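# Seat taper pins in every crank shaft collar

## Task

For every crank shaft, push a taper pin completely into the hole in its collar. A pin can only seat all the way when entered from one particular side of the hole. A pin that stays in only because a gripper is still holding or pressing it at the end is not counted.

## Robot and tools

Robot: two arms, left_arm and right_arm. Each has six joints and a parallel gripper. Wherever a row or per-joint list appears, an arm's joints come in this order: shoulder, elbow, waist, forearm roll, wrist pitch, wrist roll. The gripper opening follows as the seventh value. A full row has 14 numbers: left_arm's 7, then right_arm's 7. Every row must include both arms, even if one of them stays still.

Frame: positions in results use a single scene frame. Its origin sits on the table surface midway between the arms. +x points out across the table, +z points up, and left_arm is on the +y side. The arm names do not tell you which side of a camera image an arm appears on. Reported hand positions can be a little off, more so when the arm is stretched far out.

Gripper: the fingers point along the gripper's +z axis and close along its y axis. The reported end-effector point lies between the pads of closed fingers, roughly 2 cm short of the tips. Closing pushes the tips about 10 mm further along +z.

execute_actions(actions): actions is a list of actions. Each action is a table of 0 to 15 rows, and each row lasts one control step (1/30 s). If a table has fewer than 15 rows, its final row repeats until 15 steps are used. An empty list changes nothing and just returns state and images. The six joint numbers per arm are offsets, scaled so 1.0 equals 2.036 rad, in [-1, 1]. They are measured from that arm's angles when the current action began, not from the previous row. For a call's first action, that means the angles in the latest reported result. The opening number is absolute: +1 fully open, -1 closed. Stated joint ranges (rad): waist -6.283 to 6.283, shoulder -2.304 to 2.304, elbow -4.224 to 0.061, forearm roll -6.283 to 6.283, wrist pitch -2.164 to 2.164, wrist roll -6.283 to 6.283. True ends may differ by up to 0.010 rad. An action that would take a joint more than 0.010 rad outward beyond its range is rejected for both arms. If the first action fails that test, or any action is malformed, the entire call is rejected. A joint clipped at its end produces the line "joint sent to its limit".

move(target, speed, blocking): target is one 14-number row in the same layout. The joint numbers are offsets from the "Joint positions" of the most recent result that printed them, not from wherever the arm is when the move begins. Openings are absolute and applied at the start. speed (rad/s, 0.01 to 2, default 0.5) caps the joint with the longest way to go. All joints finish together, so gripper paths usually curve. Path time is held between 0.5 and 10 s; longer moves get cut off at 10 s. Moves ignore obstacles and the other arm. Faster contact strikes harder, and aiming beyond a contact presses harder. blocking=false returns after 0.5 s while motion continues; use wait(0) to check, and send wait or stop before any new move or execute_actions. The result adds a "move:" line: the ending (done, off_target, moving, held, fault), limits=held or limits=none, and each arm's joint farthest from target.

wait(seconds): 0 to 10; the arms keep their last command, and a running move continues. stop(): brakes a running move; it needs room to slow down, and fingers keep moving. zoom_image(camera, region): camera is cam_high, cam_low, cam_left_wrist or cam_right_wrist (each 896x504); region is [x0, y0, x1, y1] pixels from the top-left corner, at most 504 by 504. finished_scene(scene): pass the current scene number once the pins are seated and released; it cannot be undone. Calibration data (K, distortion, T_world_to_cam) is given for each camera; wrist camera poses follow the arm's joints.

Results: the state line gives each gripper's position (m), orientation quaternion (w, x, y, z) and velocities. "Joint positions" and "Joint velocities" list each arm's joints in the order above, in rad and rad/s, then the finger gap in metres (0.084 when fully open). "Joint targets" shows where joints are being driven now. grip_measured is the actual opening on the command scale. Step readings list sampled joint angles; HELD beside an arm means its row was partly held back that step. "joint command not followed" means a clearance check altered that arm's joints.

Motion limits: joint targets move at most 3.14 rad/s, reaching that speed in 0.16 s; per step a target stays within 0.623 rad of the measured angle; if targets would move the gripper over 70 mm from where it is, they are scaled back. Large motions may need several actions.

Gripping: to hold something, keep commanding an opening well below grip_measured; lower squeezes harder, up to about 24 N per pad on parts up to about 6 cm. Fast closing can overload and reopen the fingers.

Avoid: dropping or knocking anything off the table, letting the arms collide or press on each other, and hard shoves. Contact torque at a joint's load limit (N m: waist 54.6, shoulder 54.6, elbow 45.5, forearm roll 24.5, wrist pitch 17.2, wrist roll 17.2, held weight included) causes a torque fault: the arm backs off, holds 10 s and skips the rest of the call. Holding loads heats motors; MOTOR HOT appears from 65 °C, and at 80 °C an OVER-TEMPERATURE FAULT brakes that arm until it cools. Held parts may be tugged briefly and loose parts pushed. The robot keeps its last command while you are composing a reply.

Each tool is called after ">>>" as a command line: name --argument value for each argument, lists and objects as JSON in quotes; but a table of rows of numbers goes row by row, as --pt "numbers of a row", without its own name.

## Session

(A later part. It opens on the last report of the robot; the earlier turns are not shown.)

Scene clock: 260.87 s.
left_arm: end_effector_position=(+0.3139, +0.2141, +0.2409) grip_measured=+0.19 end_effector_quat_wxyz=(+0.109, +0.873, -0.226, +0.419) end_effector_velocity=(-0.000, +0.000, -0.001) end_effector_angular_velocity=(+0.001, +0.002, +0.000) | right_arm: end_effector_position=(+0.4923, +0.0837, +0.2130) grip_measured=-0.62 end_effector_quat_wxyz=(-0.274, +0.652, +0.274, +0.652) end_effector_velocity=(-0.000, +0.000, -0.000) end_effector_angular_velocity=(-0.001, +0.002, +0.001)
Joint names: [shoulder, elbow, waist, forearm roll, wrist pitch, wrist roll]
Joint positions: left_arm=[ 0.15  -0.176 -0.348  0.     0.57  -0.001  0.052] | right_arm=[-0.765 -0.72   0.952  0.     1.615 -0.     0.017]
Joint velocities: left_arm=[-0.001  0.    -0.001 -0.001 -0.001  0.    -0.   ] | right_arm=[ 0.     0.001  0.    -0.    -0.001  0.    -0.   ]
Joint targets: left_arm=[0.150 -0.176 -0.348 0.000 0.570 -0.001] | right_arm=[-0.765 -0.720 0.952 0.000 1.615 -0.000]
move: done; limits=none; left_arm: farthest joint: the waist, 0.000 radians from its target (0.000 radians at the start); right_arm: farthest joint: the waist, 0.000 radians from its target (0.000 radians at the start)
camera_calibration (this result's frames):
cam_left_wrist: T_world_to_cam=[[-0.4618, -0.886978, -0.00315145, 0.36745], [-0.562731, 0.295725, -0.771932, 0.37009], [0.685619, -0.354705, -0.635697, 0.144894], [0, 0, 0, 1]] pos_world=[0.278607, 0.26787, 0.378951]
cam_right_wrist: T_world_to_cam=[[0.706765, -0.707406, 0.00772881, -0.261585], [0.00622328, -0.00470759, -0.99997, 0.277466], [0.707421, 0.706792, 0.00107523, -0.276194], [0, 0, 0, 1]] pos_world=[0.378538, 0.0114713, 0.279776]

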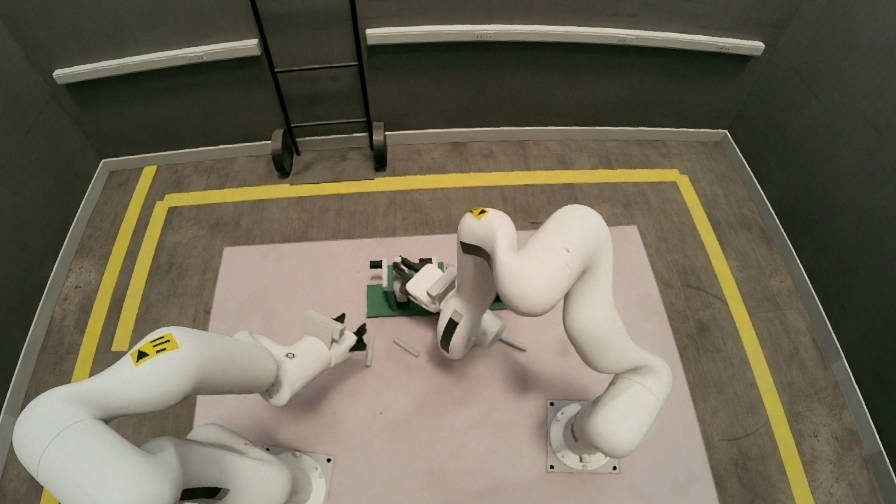

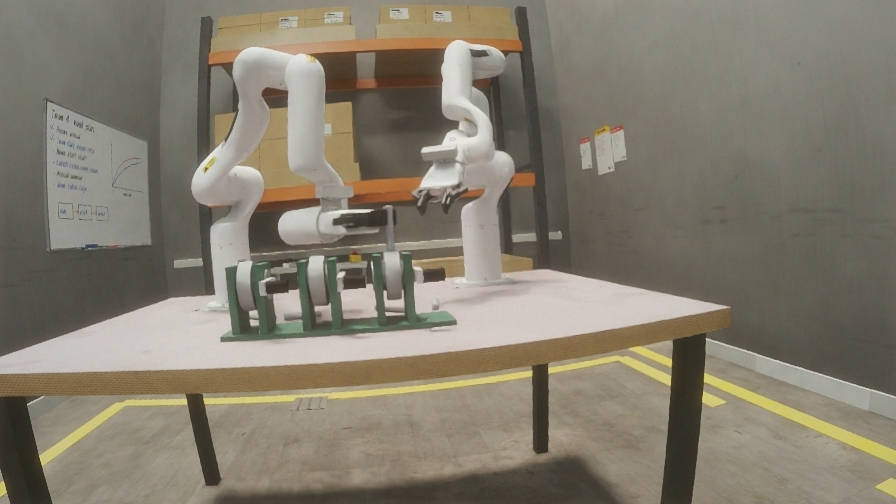

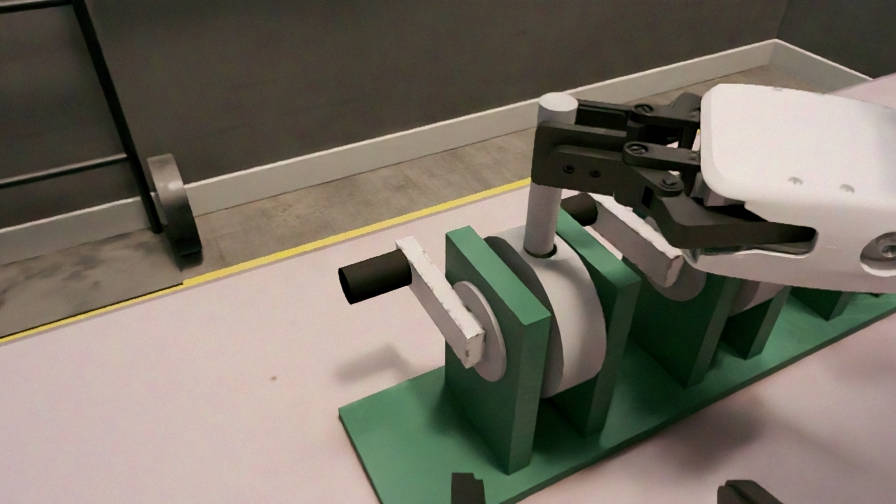

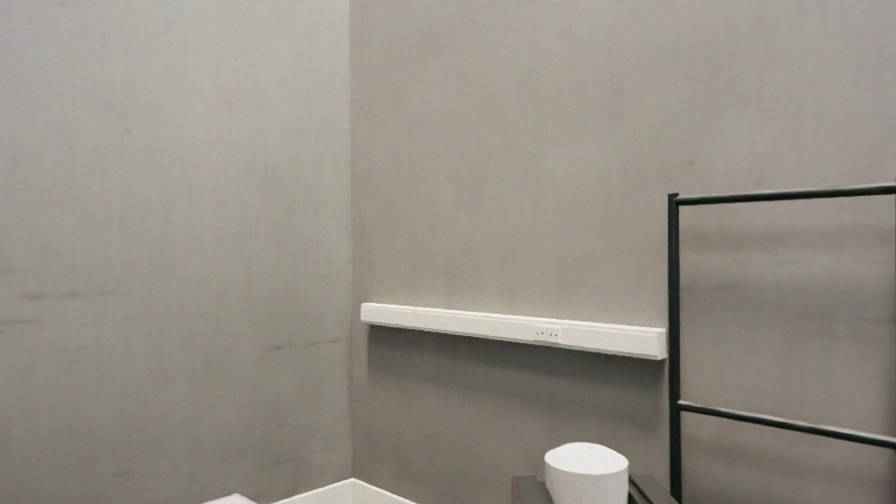

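>>> move --target '[0,0,0,0,0,0,0.2,-0.004,0,0.0011,0,0.004,0,-1]' --speed 0.02

>>> move --target '[0,0,0,0,0,0,0.2,-0.012,-0.0045,0,0,0.0075,0,-1]' --speed 0.02

>>> zoom_image --camera "cam_left_wrist" --region '[460,60,660,300]'

Scene clock: 274.13 s.
left_arm: end_effector_position=(+0.3139, +0.2141, +0.2409) grip_measured=+0.19 end_effector_quat_wxyz=(+0.109, +0.873, -0.226, +0.419) end_effector_velocity=(+0.000, +0.000, +0.001) end_effector_angular_velocity=(-0.001, -0.001, +0.002) | right_arm: end_effector_position=(+0.4904, +0.0838, +0.2097) grip_measured=-0.62 end_effector_quat_wxyz=(-0.274, +0.652, +0.275, +0.651) end_effector_velocity=(-0.000, +0.000, +0.000) end_effector_angular_velocity=(+0.000, +0.001, +0.001)
Joint names: [shoulder, elbow, waist, forearm roll, wrist pitch, wrist roll]
Joint positions: left_arm=[ 0.15  -0.176 -0.348  0.     0.57  -0.001  0.052] | right_arm=[-0.773 -0.72   0.955  0.     1.623 -0.001  0.017]
Joint velocities: left_arm=[ 0.001 -0.     0.001 -0.     0.    -0.     0.   ] | right_arm=[ 0.001  0.001  0.    -0.    -0.001  0.    -0.   ]
Joint targets: left_arm=[0.150 -0.176 -0.348 0.000 0.570 -0.001] | right_arm=[-0.773 -0.720 0.955 0.000 1.623 -0.000]
move: done; limits=none; left_arm: farthest joint: the waist, 0.000 radians from its target (0.000 radians at the start); right_arm: farthest joint: the wrist roll, 0.001 radians from its target (0.000 radians at the start)
camera_calibration (this result's frames):
cam_left_wrist: T_world_to_cam=[[-0.4618, -0.886978, -0.00315145, 0.36745], [-0.562731, 0.295725, -0.771932, 0.37009], [0.685619, -0.354705, -0.635697, 0.144894], [0, 0, 0, 1]] pos_world=[0.278607, 0.26787, 0.378951]
cam_right_wrist: T_world_to_cam=[[0.708221, -0.705947, 0.00782189, -0.261064], [0.00603796, -0.00502224, -0.999969, 0.274222], [0.705965, 0.708247, 0.000705627, -0.274232], [0, 0, 0, 1]] pos_world=[0.376834, 0.0113035, 0.276449]

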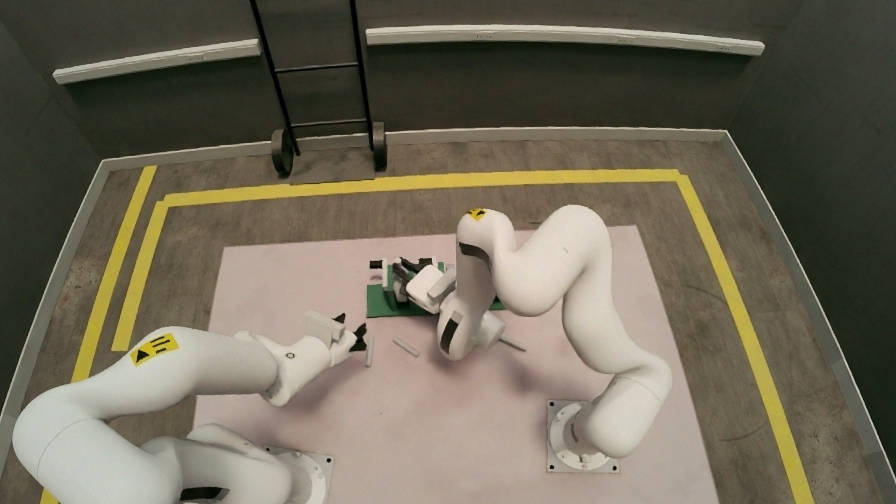

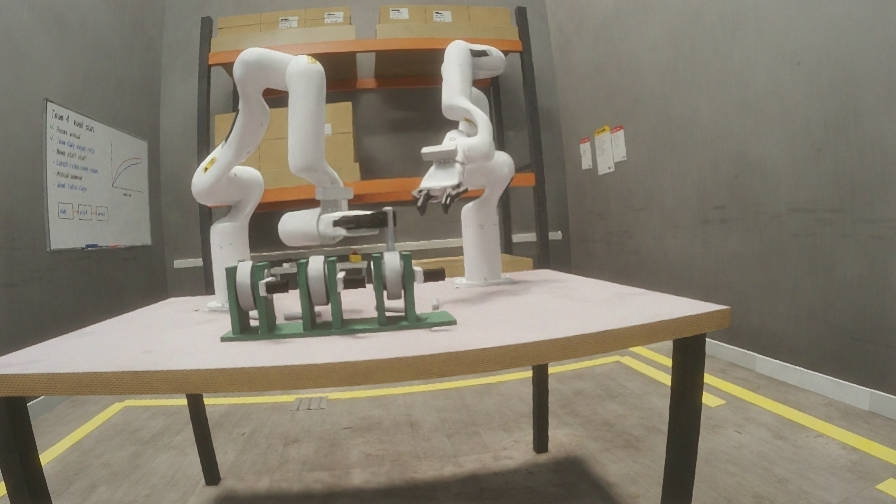

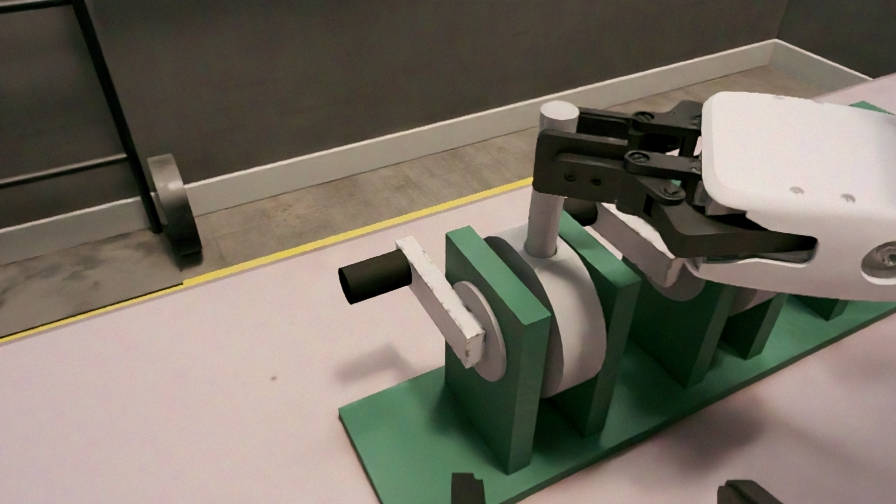

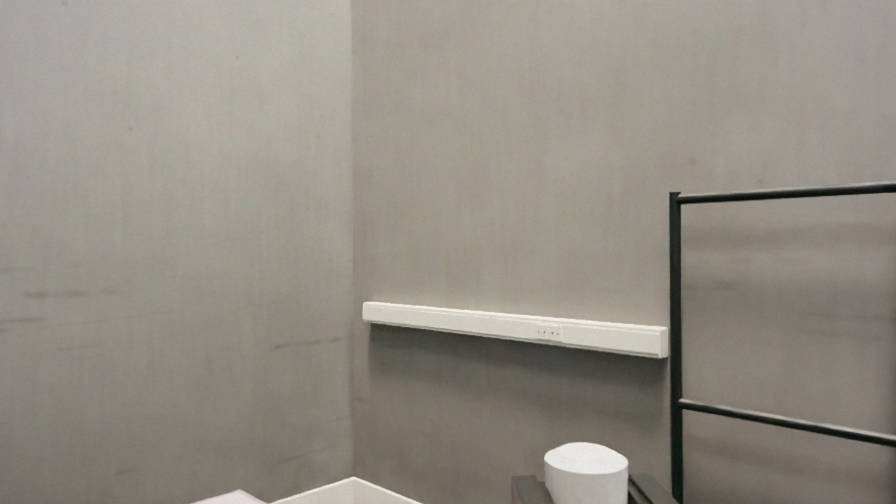

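Scene clock: 275.57 s.
left_arm: end_effector_position=(+0.3139, +0.2141, +0.2409) grip_measured=+0.19 end_effector_quat_wxyz=(+0.109, +0.873, -0.226, +0.419) end_effector_velocity=(+0.000, +0.000, +0.000) end_effector_angular_velocity=(-0.000, -0.001, -0.000) | right_arm: end_effector_position=(+0.4905, +0.0839, +0.2010) grip_measured=-0.62 end_effector_quat_wxyz=(-0.274, +0.652, +0.275, +0.651) end_effector_velocity=(-0.001, -0.000, -0.000) end_effector_angular_velocity=(+0.000, +0.001, +0.001)
Joint names: [shoulder, elbow, waist, forearm roll, wrist pitch, wrist roll]
Joint positions: left_arm=[ 0.15  -0.176 -0.348  0.     0.57  -0.001  0.052] | right_arm=[-0.798 -0.729  0.955  0.     1.638 -0.001  0.017]
Joint velocities: left_arm=[-0.     0.     0.     0.     0.002 -0.     0.   ] | right_arm=[ 0.     0.001  0.    -0.     0.     0.001  0.   ]
Joint targets: left_arm=[0.150 -0.176 -0.348 0.000 0.570 -0.001] | right_arm=[-0.798 -0.729 0.955 0.000 1.638 -0.001]
move: done; limits=none; left_arm: farthest joint: the waist, 0.000 radians from its target (0.000 radians at the start); right_arm: farthest joint: the waist, 0.000 radians from its target (0.000 radians at the start)
camera_calibration (this result's frames):
cam_left_wrist: T_world_to_cam=[[-0.4618, -0.886978, -0.00315141, 0.36745], [-0.562731, 0.295725, -0.771933, 0.37009], [0.685619, -0.354705, -0.635697, 0.144894], [0, 0, 0, 1]] pos_world=[0.278607, 0.26787, 0.378951]
cam_right_wrist: T_world_to_cam=[[0.708213, -0.705955, 0.00783196, -0.260998], [0.00603521, -0.00503928, -0.999969, 0.265602], [0.705973, 0.708239, 0.000691702, -0.274334], [0, 0, 0, 1]] pos_world=[0.376912, 0.0113794, 0.267828]

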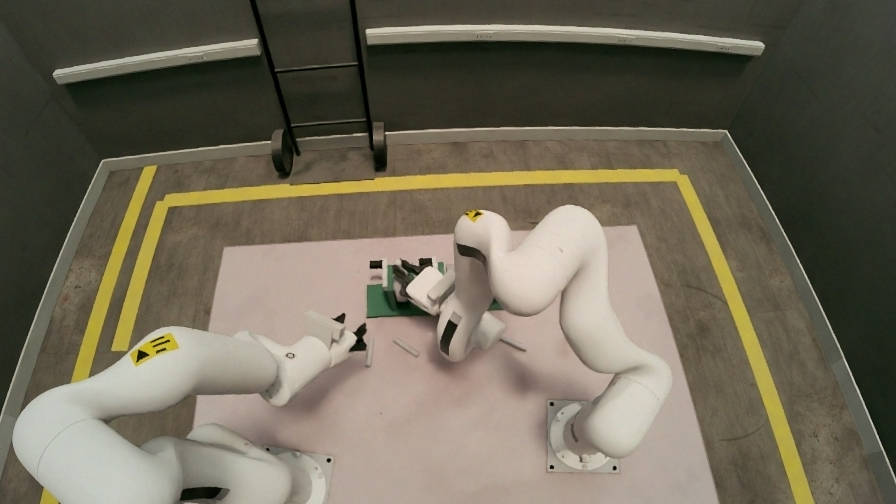

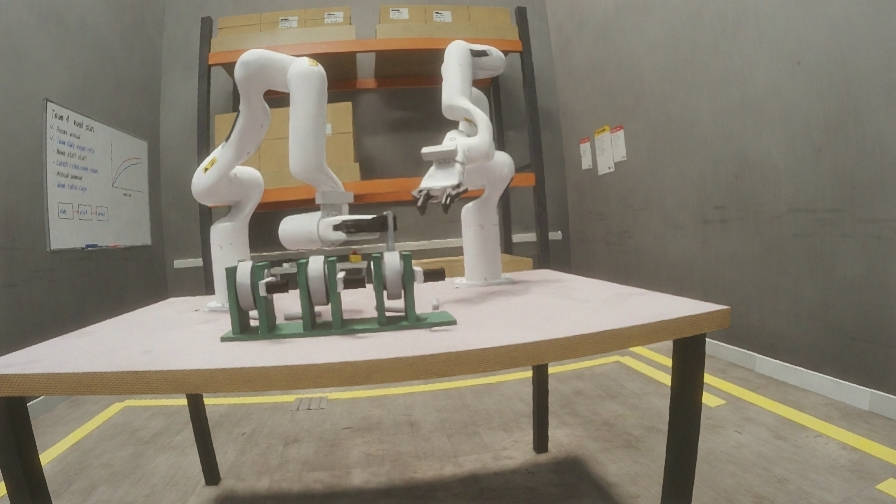

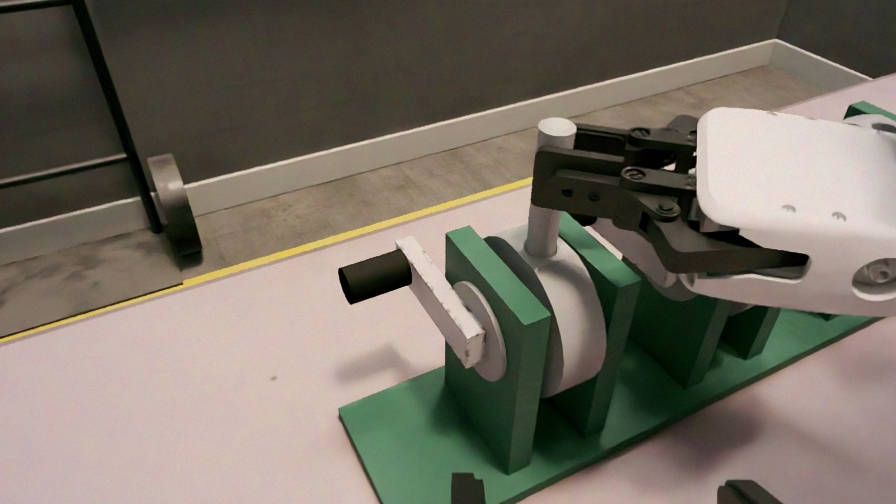

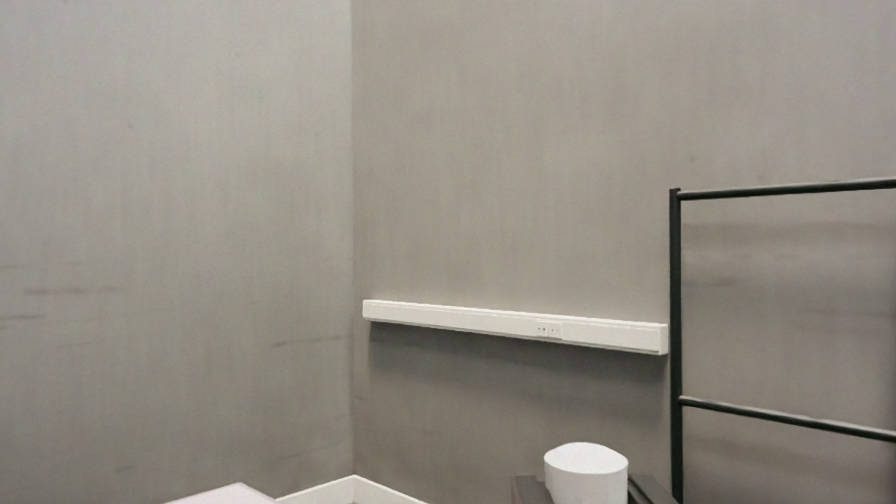

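Region (460, 60, 660, 300) of cam_left_wrist's 896x504 image, scaled by 2.100, with more detail than that image has.

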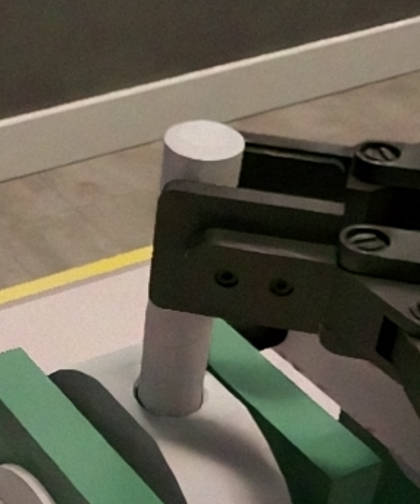

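>>> move --target '[0,0,0,0,0,0,0.2,-0.014,-0.0057,0,0,0.0083,0,-1]' --speed 0.02

>>> move --target '[0,0,0,0,0,0,0.2,0,0,0,0,0,0,-0.2]'

>>> move --target '[0,0,0,0,0,0,0.2,0.31,0,0,0,-0.3,0,-0.2]'

Scene clock: 289.83 s.
left_arm: end_effector_position=(+0.3139, +0.2141, +0.2409) grip_measured=+0.19 end_effector_quat_wxyz=(+0.109, +0.873, -0.226, +0.419) end_effector_velocity=(+0.000, +0.000, +0.000) end_effector_angular_velocity=(-0.000, -0.001, +0.001) | right_arm: end_effector_position=(+0.4907, +0.0841, +0.1910) grip_measured=-0.62 end_effector_quat_wxyz=(-0.274, +0.652, +0.275, +0.651) end_effector_velocity=(+0.000, +0.001, +0.002) end_effector_angular_velocity=(+0.004, -0.003, +0.001)
Joint names: [shoulder, elbow, waist, forearm roll, wrist pitch, wrist roll]
Joint positions: left_arm=[ 0.15  -0.176 -0.348  0.     0.57  -0.001  0.052] | right_arm=[-0.826 -0.741  0.955  0.     1.655 -0.001  0.017]
Joint velocities: left_arm=[-0.    -0.     0.001  0.001  0.001 -0.     0.   ] | right_arm=[ 0.002 -0.001  0.    -0.     0.002  0.001 -0.   ]
Joint targets: left_arm=[0.150 -0.176 -0.348 0.000 0.570 -0.001] | right_arm=[-0.826 -0.741 0.955 0.000 1.655 -0.001]
move: done; limits=none; left_arm: farthest joint: the waist, 0.000 radians from its target (0.000 radians at the start); right_arm: farthest joint: the waist, 0.000 radians from its target (0.000 radians at the start)
camera_calibration (this result's frames):
cam_left_wrist: T_world_to_cam=[[-0.4618, -0.886978, -0.00315138, 0.36745], [-0.562731, 0.295725, -0.771933, 0.37009], [0.68562, -0.354705, -0.635697, 0.144894], [0, 0, 0, 1]] pos_world=[0.278607, 0.26787, 0.378951]
cam_right_wrist: T_world_to_cam=[[0.708201, -0.705968, 0.00784525, -0.260919], [0.00603136, -0.00506199, -0.999969, 0.25557], [0.705986, 0.708226, 0.000673042, -0.274606], [0, 0, 0, 1]] pos_world=[0.377109, 0.011576, 0.257794]

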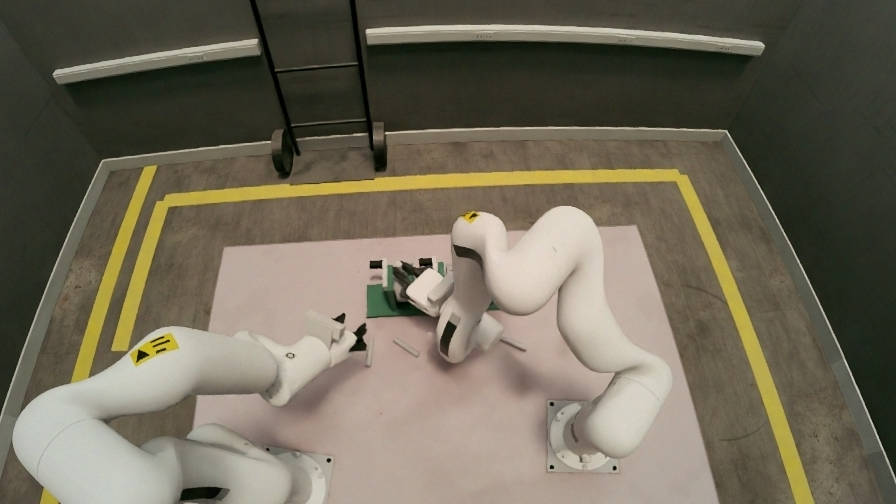

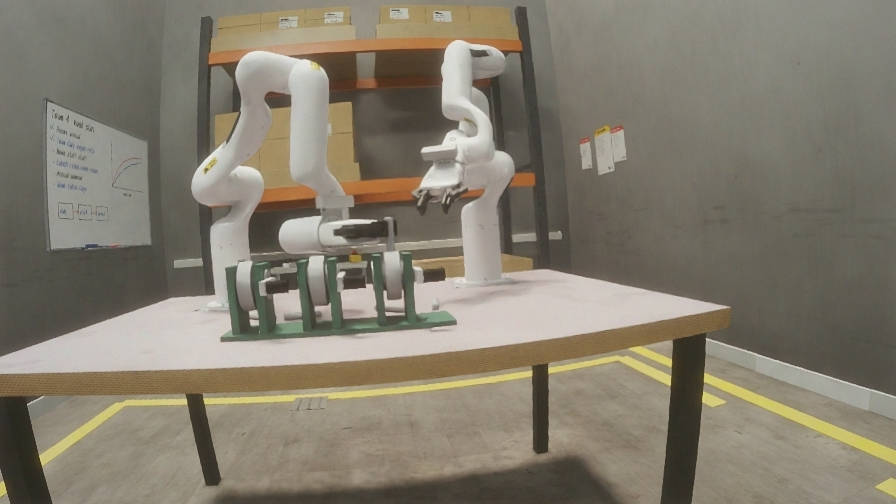

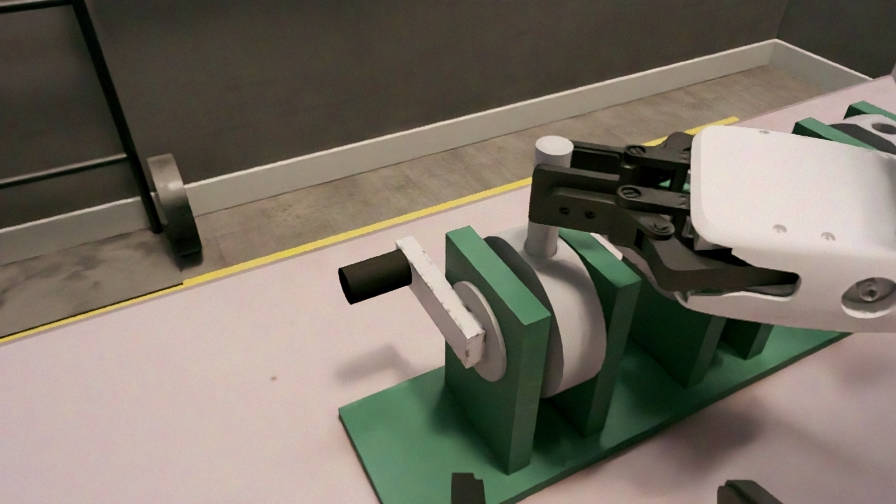

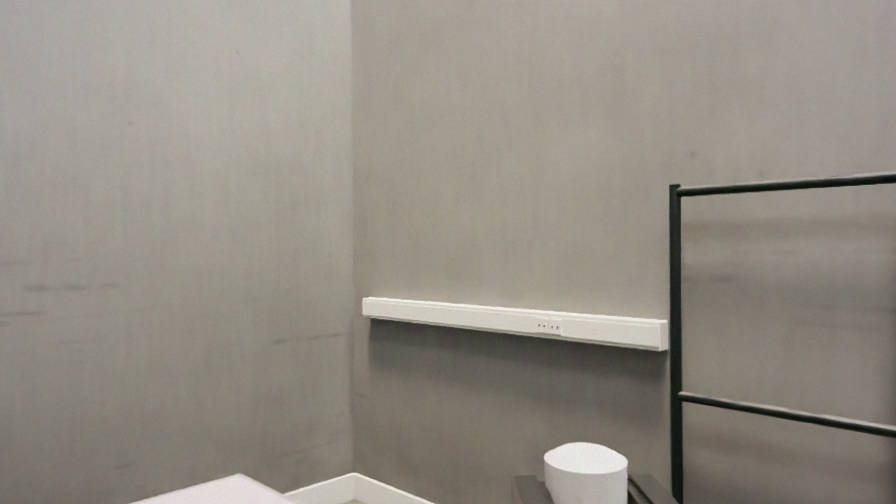

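Scene clock: 290.33 s.
left_arm: end_effector_position=(+0.3139, +0.2141, +0.2409) grip_measured=+0.19 end_effector_quat_wxyz=(+0.109, +0.873, -0.226, +0.419) end_effector_velocity=(-0.000, -0.001, +0.000) end_effector_angular_velocity=(-0.000, -0.001, -0.002) | right_arm: end_effector_position=(+0.4907, +0.0841, +0.1910) grip_measured=-0.21 end_effector_quat_wxyz=(-0.274, +0.652, +0.275, +0.651) end_effector_velocity=(-0.000, -0.000, -0.001) end_effector_angular_velocity=(-0.001, +0.001, -0.000)
Joint names: [shoulder, elbow, waist, forearm roll, wrist pitch, wrist roll]
Joint positions: left_arm=[ 0.15  -0.176 -0.348  0.     0.57  -0.001  0.052] | right_arm=[-0.826 -0.741  0.955  0.     1.655 -0.     0.035]
Joint velocities: left_arm=[ 0.    -0.    -0.001  0.001  0.    -0.     0.   ] | right_arm=[-0.001  0.     0.     0.    -0.     0.    -0.   ]
Joint targets: left_arm=[0.150 -0.176 -0.348 0.000 0.570 -0.001] | right_arm=[-0.826 -0.741 0.955 0.000 1.655 -0.001]
move: done; limits=none; left_arm: farthest joint: the waist, 0.000 radians from its target (0.000 radians at the start); right_arm: farthest joint: the wrist roll, 0.001 radians from its target (0.000 radians at the start)
camera_calibration (this result's frames):
cam_left_wrist: T_world_to_cam=[[-0.4618, -0.886979, -0.00315123, 0.36745], [-0.562731, 0.295725, -0.771933, 0.37009], [0.68562, -0.354705, -0.635696, 0.144894], [0, 0, 0, 1]] pos_world=[0.278607, 0.26787, 0.378952]
cam_right_wrist: T_world_to_cam=[[0.708246, -0.705922, 0.00781317, -0.260912], [0.00602189, -0.00502598, -0.999969, 0.255579], [0.70594, 0.708271, 0.000691358, -0.274595], [0, 0, 0, 1]] pos_world=[0.377099, 0.0115887, 0.257799]

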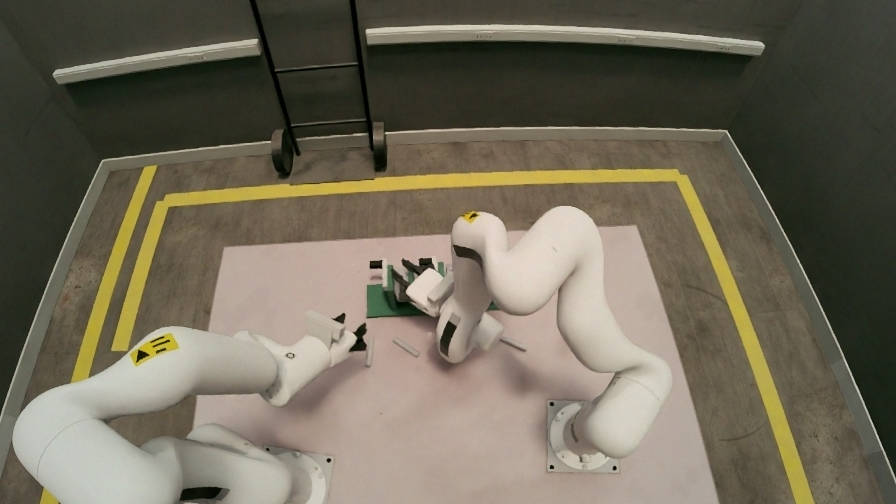

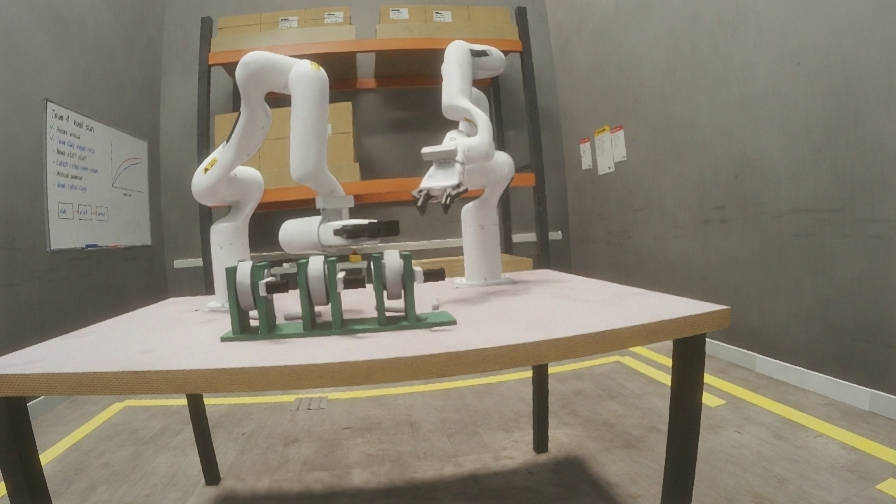

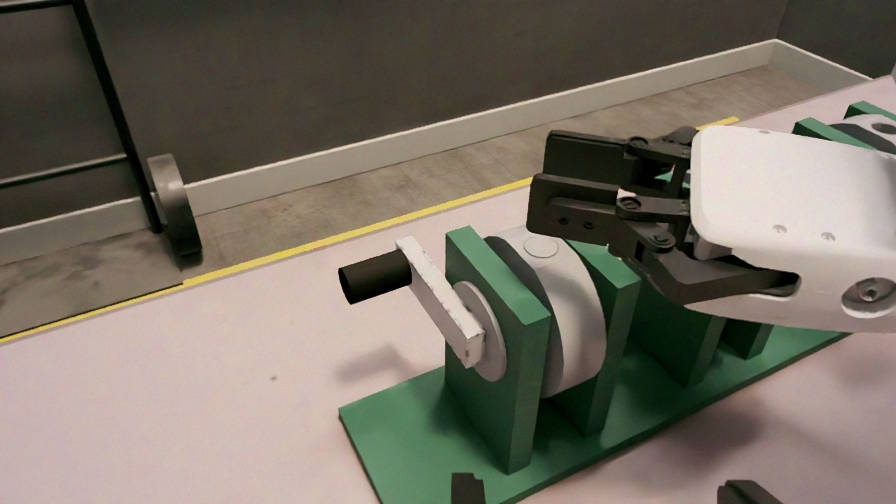

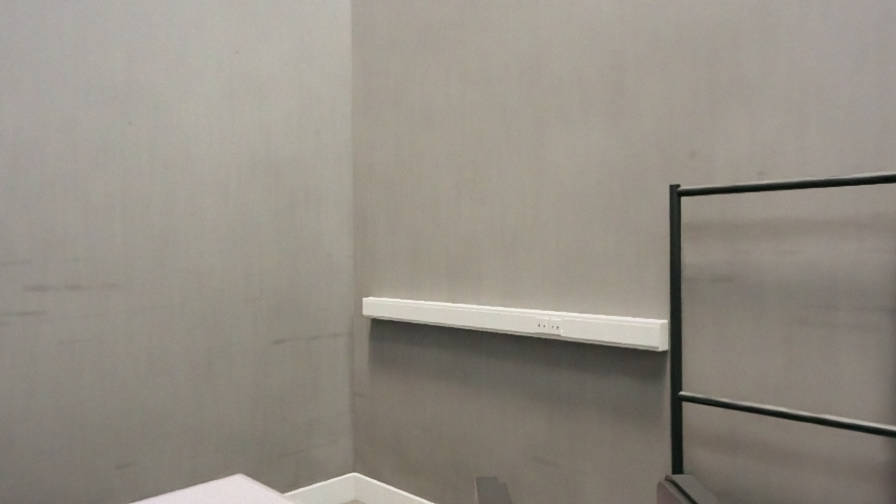

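Scene clock: 292.03 s.
left_arm: end_effector_position=(+0.3139, +0.2141, +0.2409) grip_measured=+0.19 end_effector_quat_wxyz=(+0.109, +0.873, -0.226, +0.419) end_effector_velocity=(-0.000, -0.001, +0.000) end_effector_angular_velocity=(-0.001, -0.001, -0.001) | right_arm: end_effector_position=(+0.5080, +0.1019, +0.4647) grip_measured=-0.21 end_effector_quat_wxyz=(-0.277, +0.645, +0.272, +0.658) end_effector_velocity=(+0.000, +0.000, +0.006) end_effector_angular_velocity=(+0.007, -0.007, +0.000)
Joint names: [shoulder, elbow, waist, forearm roll, wrist pitch, wrist roll]
Joint positions: left_arm=[ 0.15  -0.176 -0.348  0.     0.57  -0.001  0.052] | right_arm=[-0.196 -0.741  0.955  0.     1.044 -0.     0.035]
Joint velocities: left_arm=[ 0.     0.    -0.001  0.     0.001 -0.     0.   ] | right_arm=[ 0.006 -0.003  0.     0.     0.001 -0.001 -0.   ]
Joint targets: left_arm=[0.150 -0.176 -0.348 0.000 0.570 -0.001] | right_arm=[-0.195 -0.741 0.955 0.000 1.044 -0.000]
move: done; limits=none; left_arm: farthest joint: the waist, 0.000 radians from its target (0.000 radians at the start); right_arm: farthest joint: the shoulder, 0.001 radians from its target (0.631 radians at the start)
camera_calibration (this result's frames):
cam_left_wrist: T_world_to_cam=[[-0.4618, -0.886978, -0.00315133, 0.36745], [-0.562731, 0.295725, -0.771933, 0.37009], [0.68562, -0.354705, -0.635697, 0.144894], [0, 0, 0, 1]] pos_world=[0.278607, 0.26787, 0.378951]
cam_right_wrist: T_world_to_cam=[[0.708158, -0.706015, 0.00748177, -0.262559], [0.0195058, 0.00897026, -0.99977, 0.5209], [0.705785, 0.70814, 0.0201238, -0.308595], [0, 0, 0, 1]] pos_world=[0.393574, 0.0284859, 0.528954]

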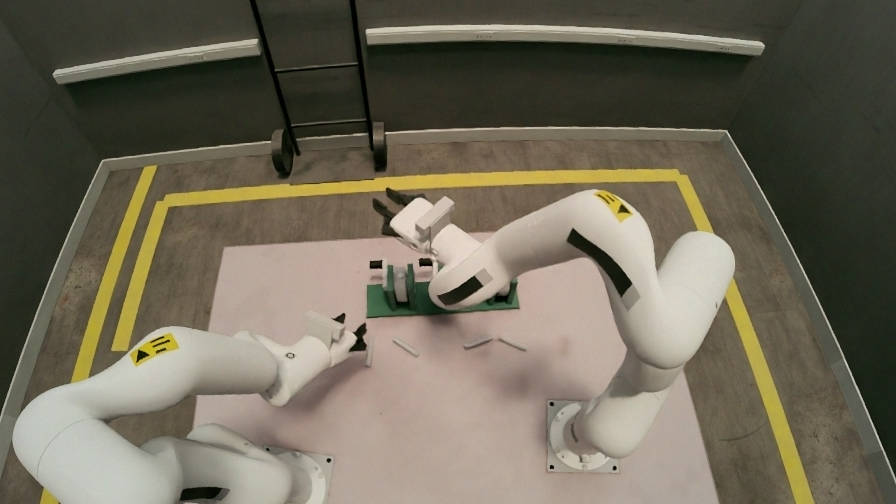

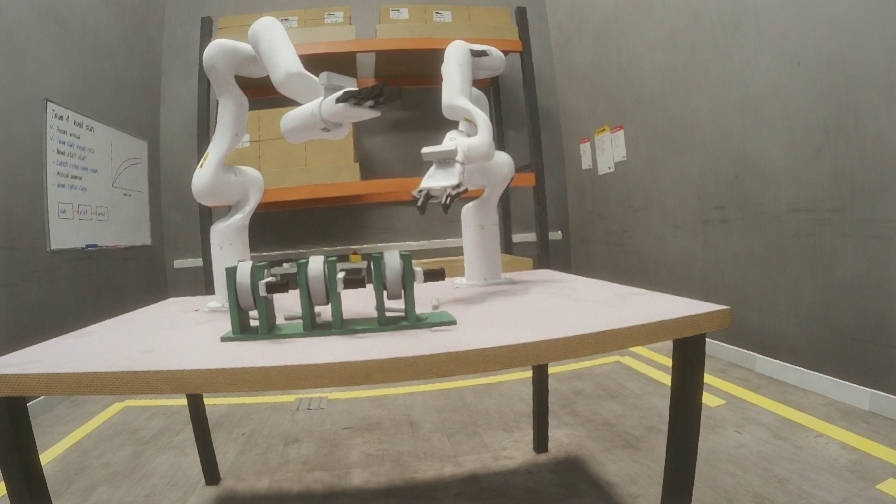

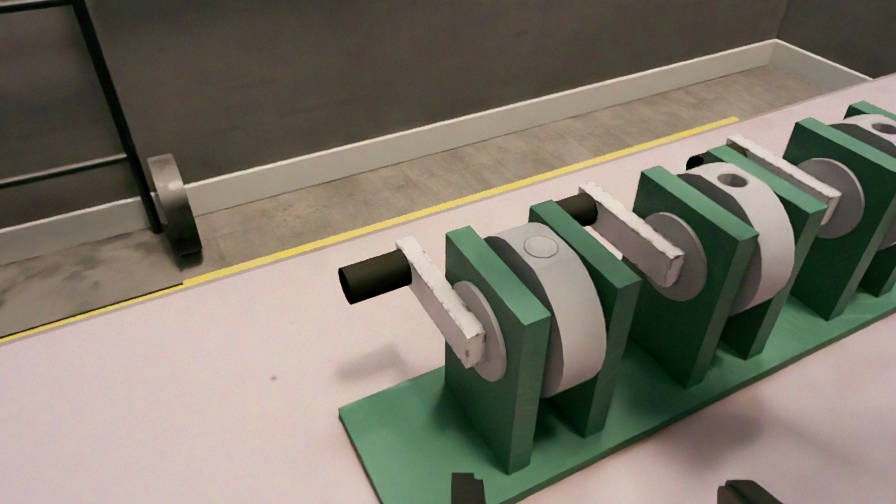

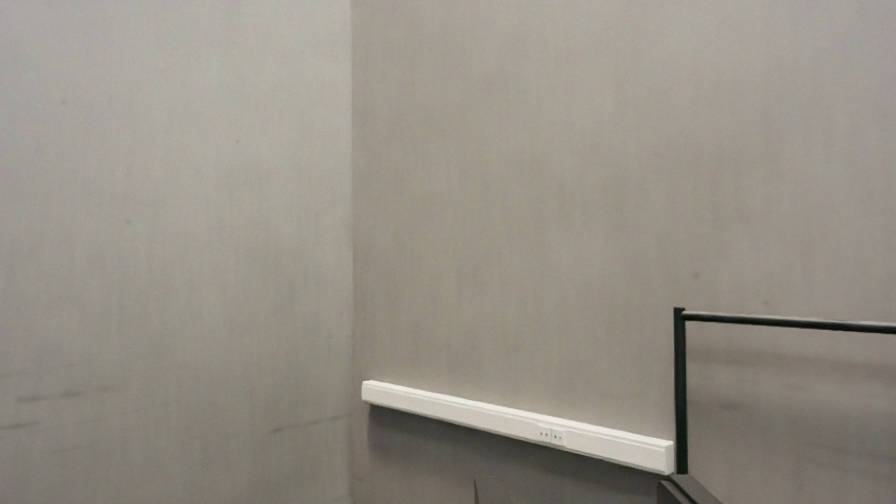

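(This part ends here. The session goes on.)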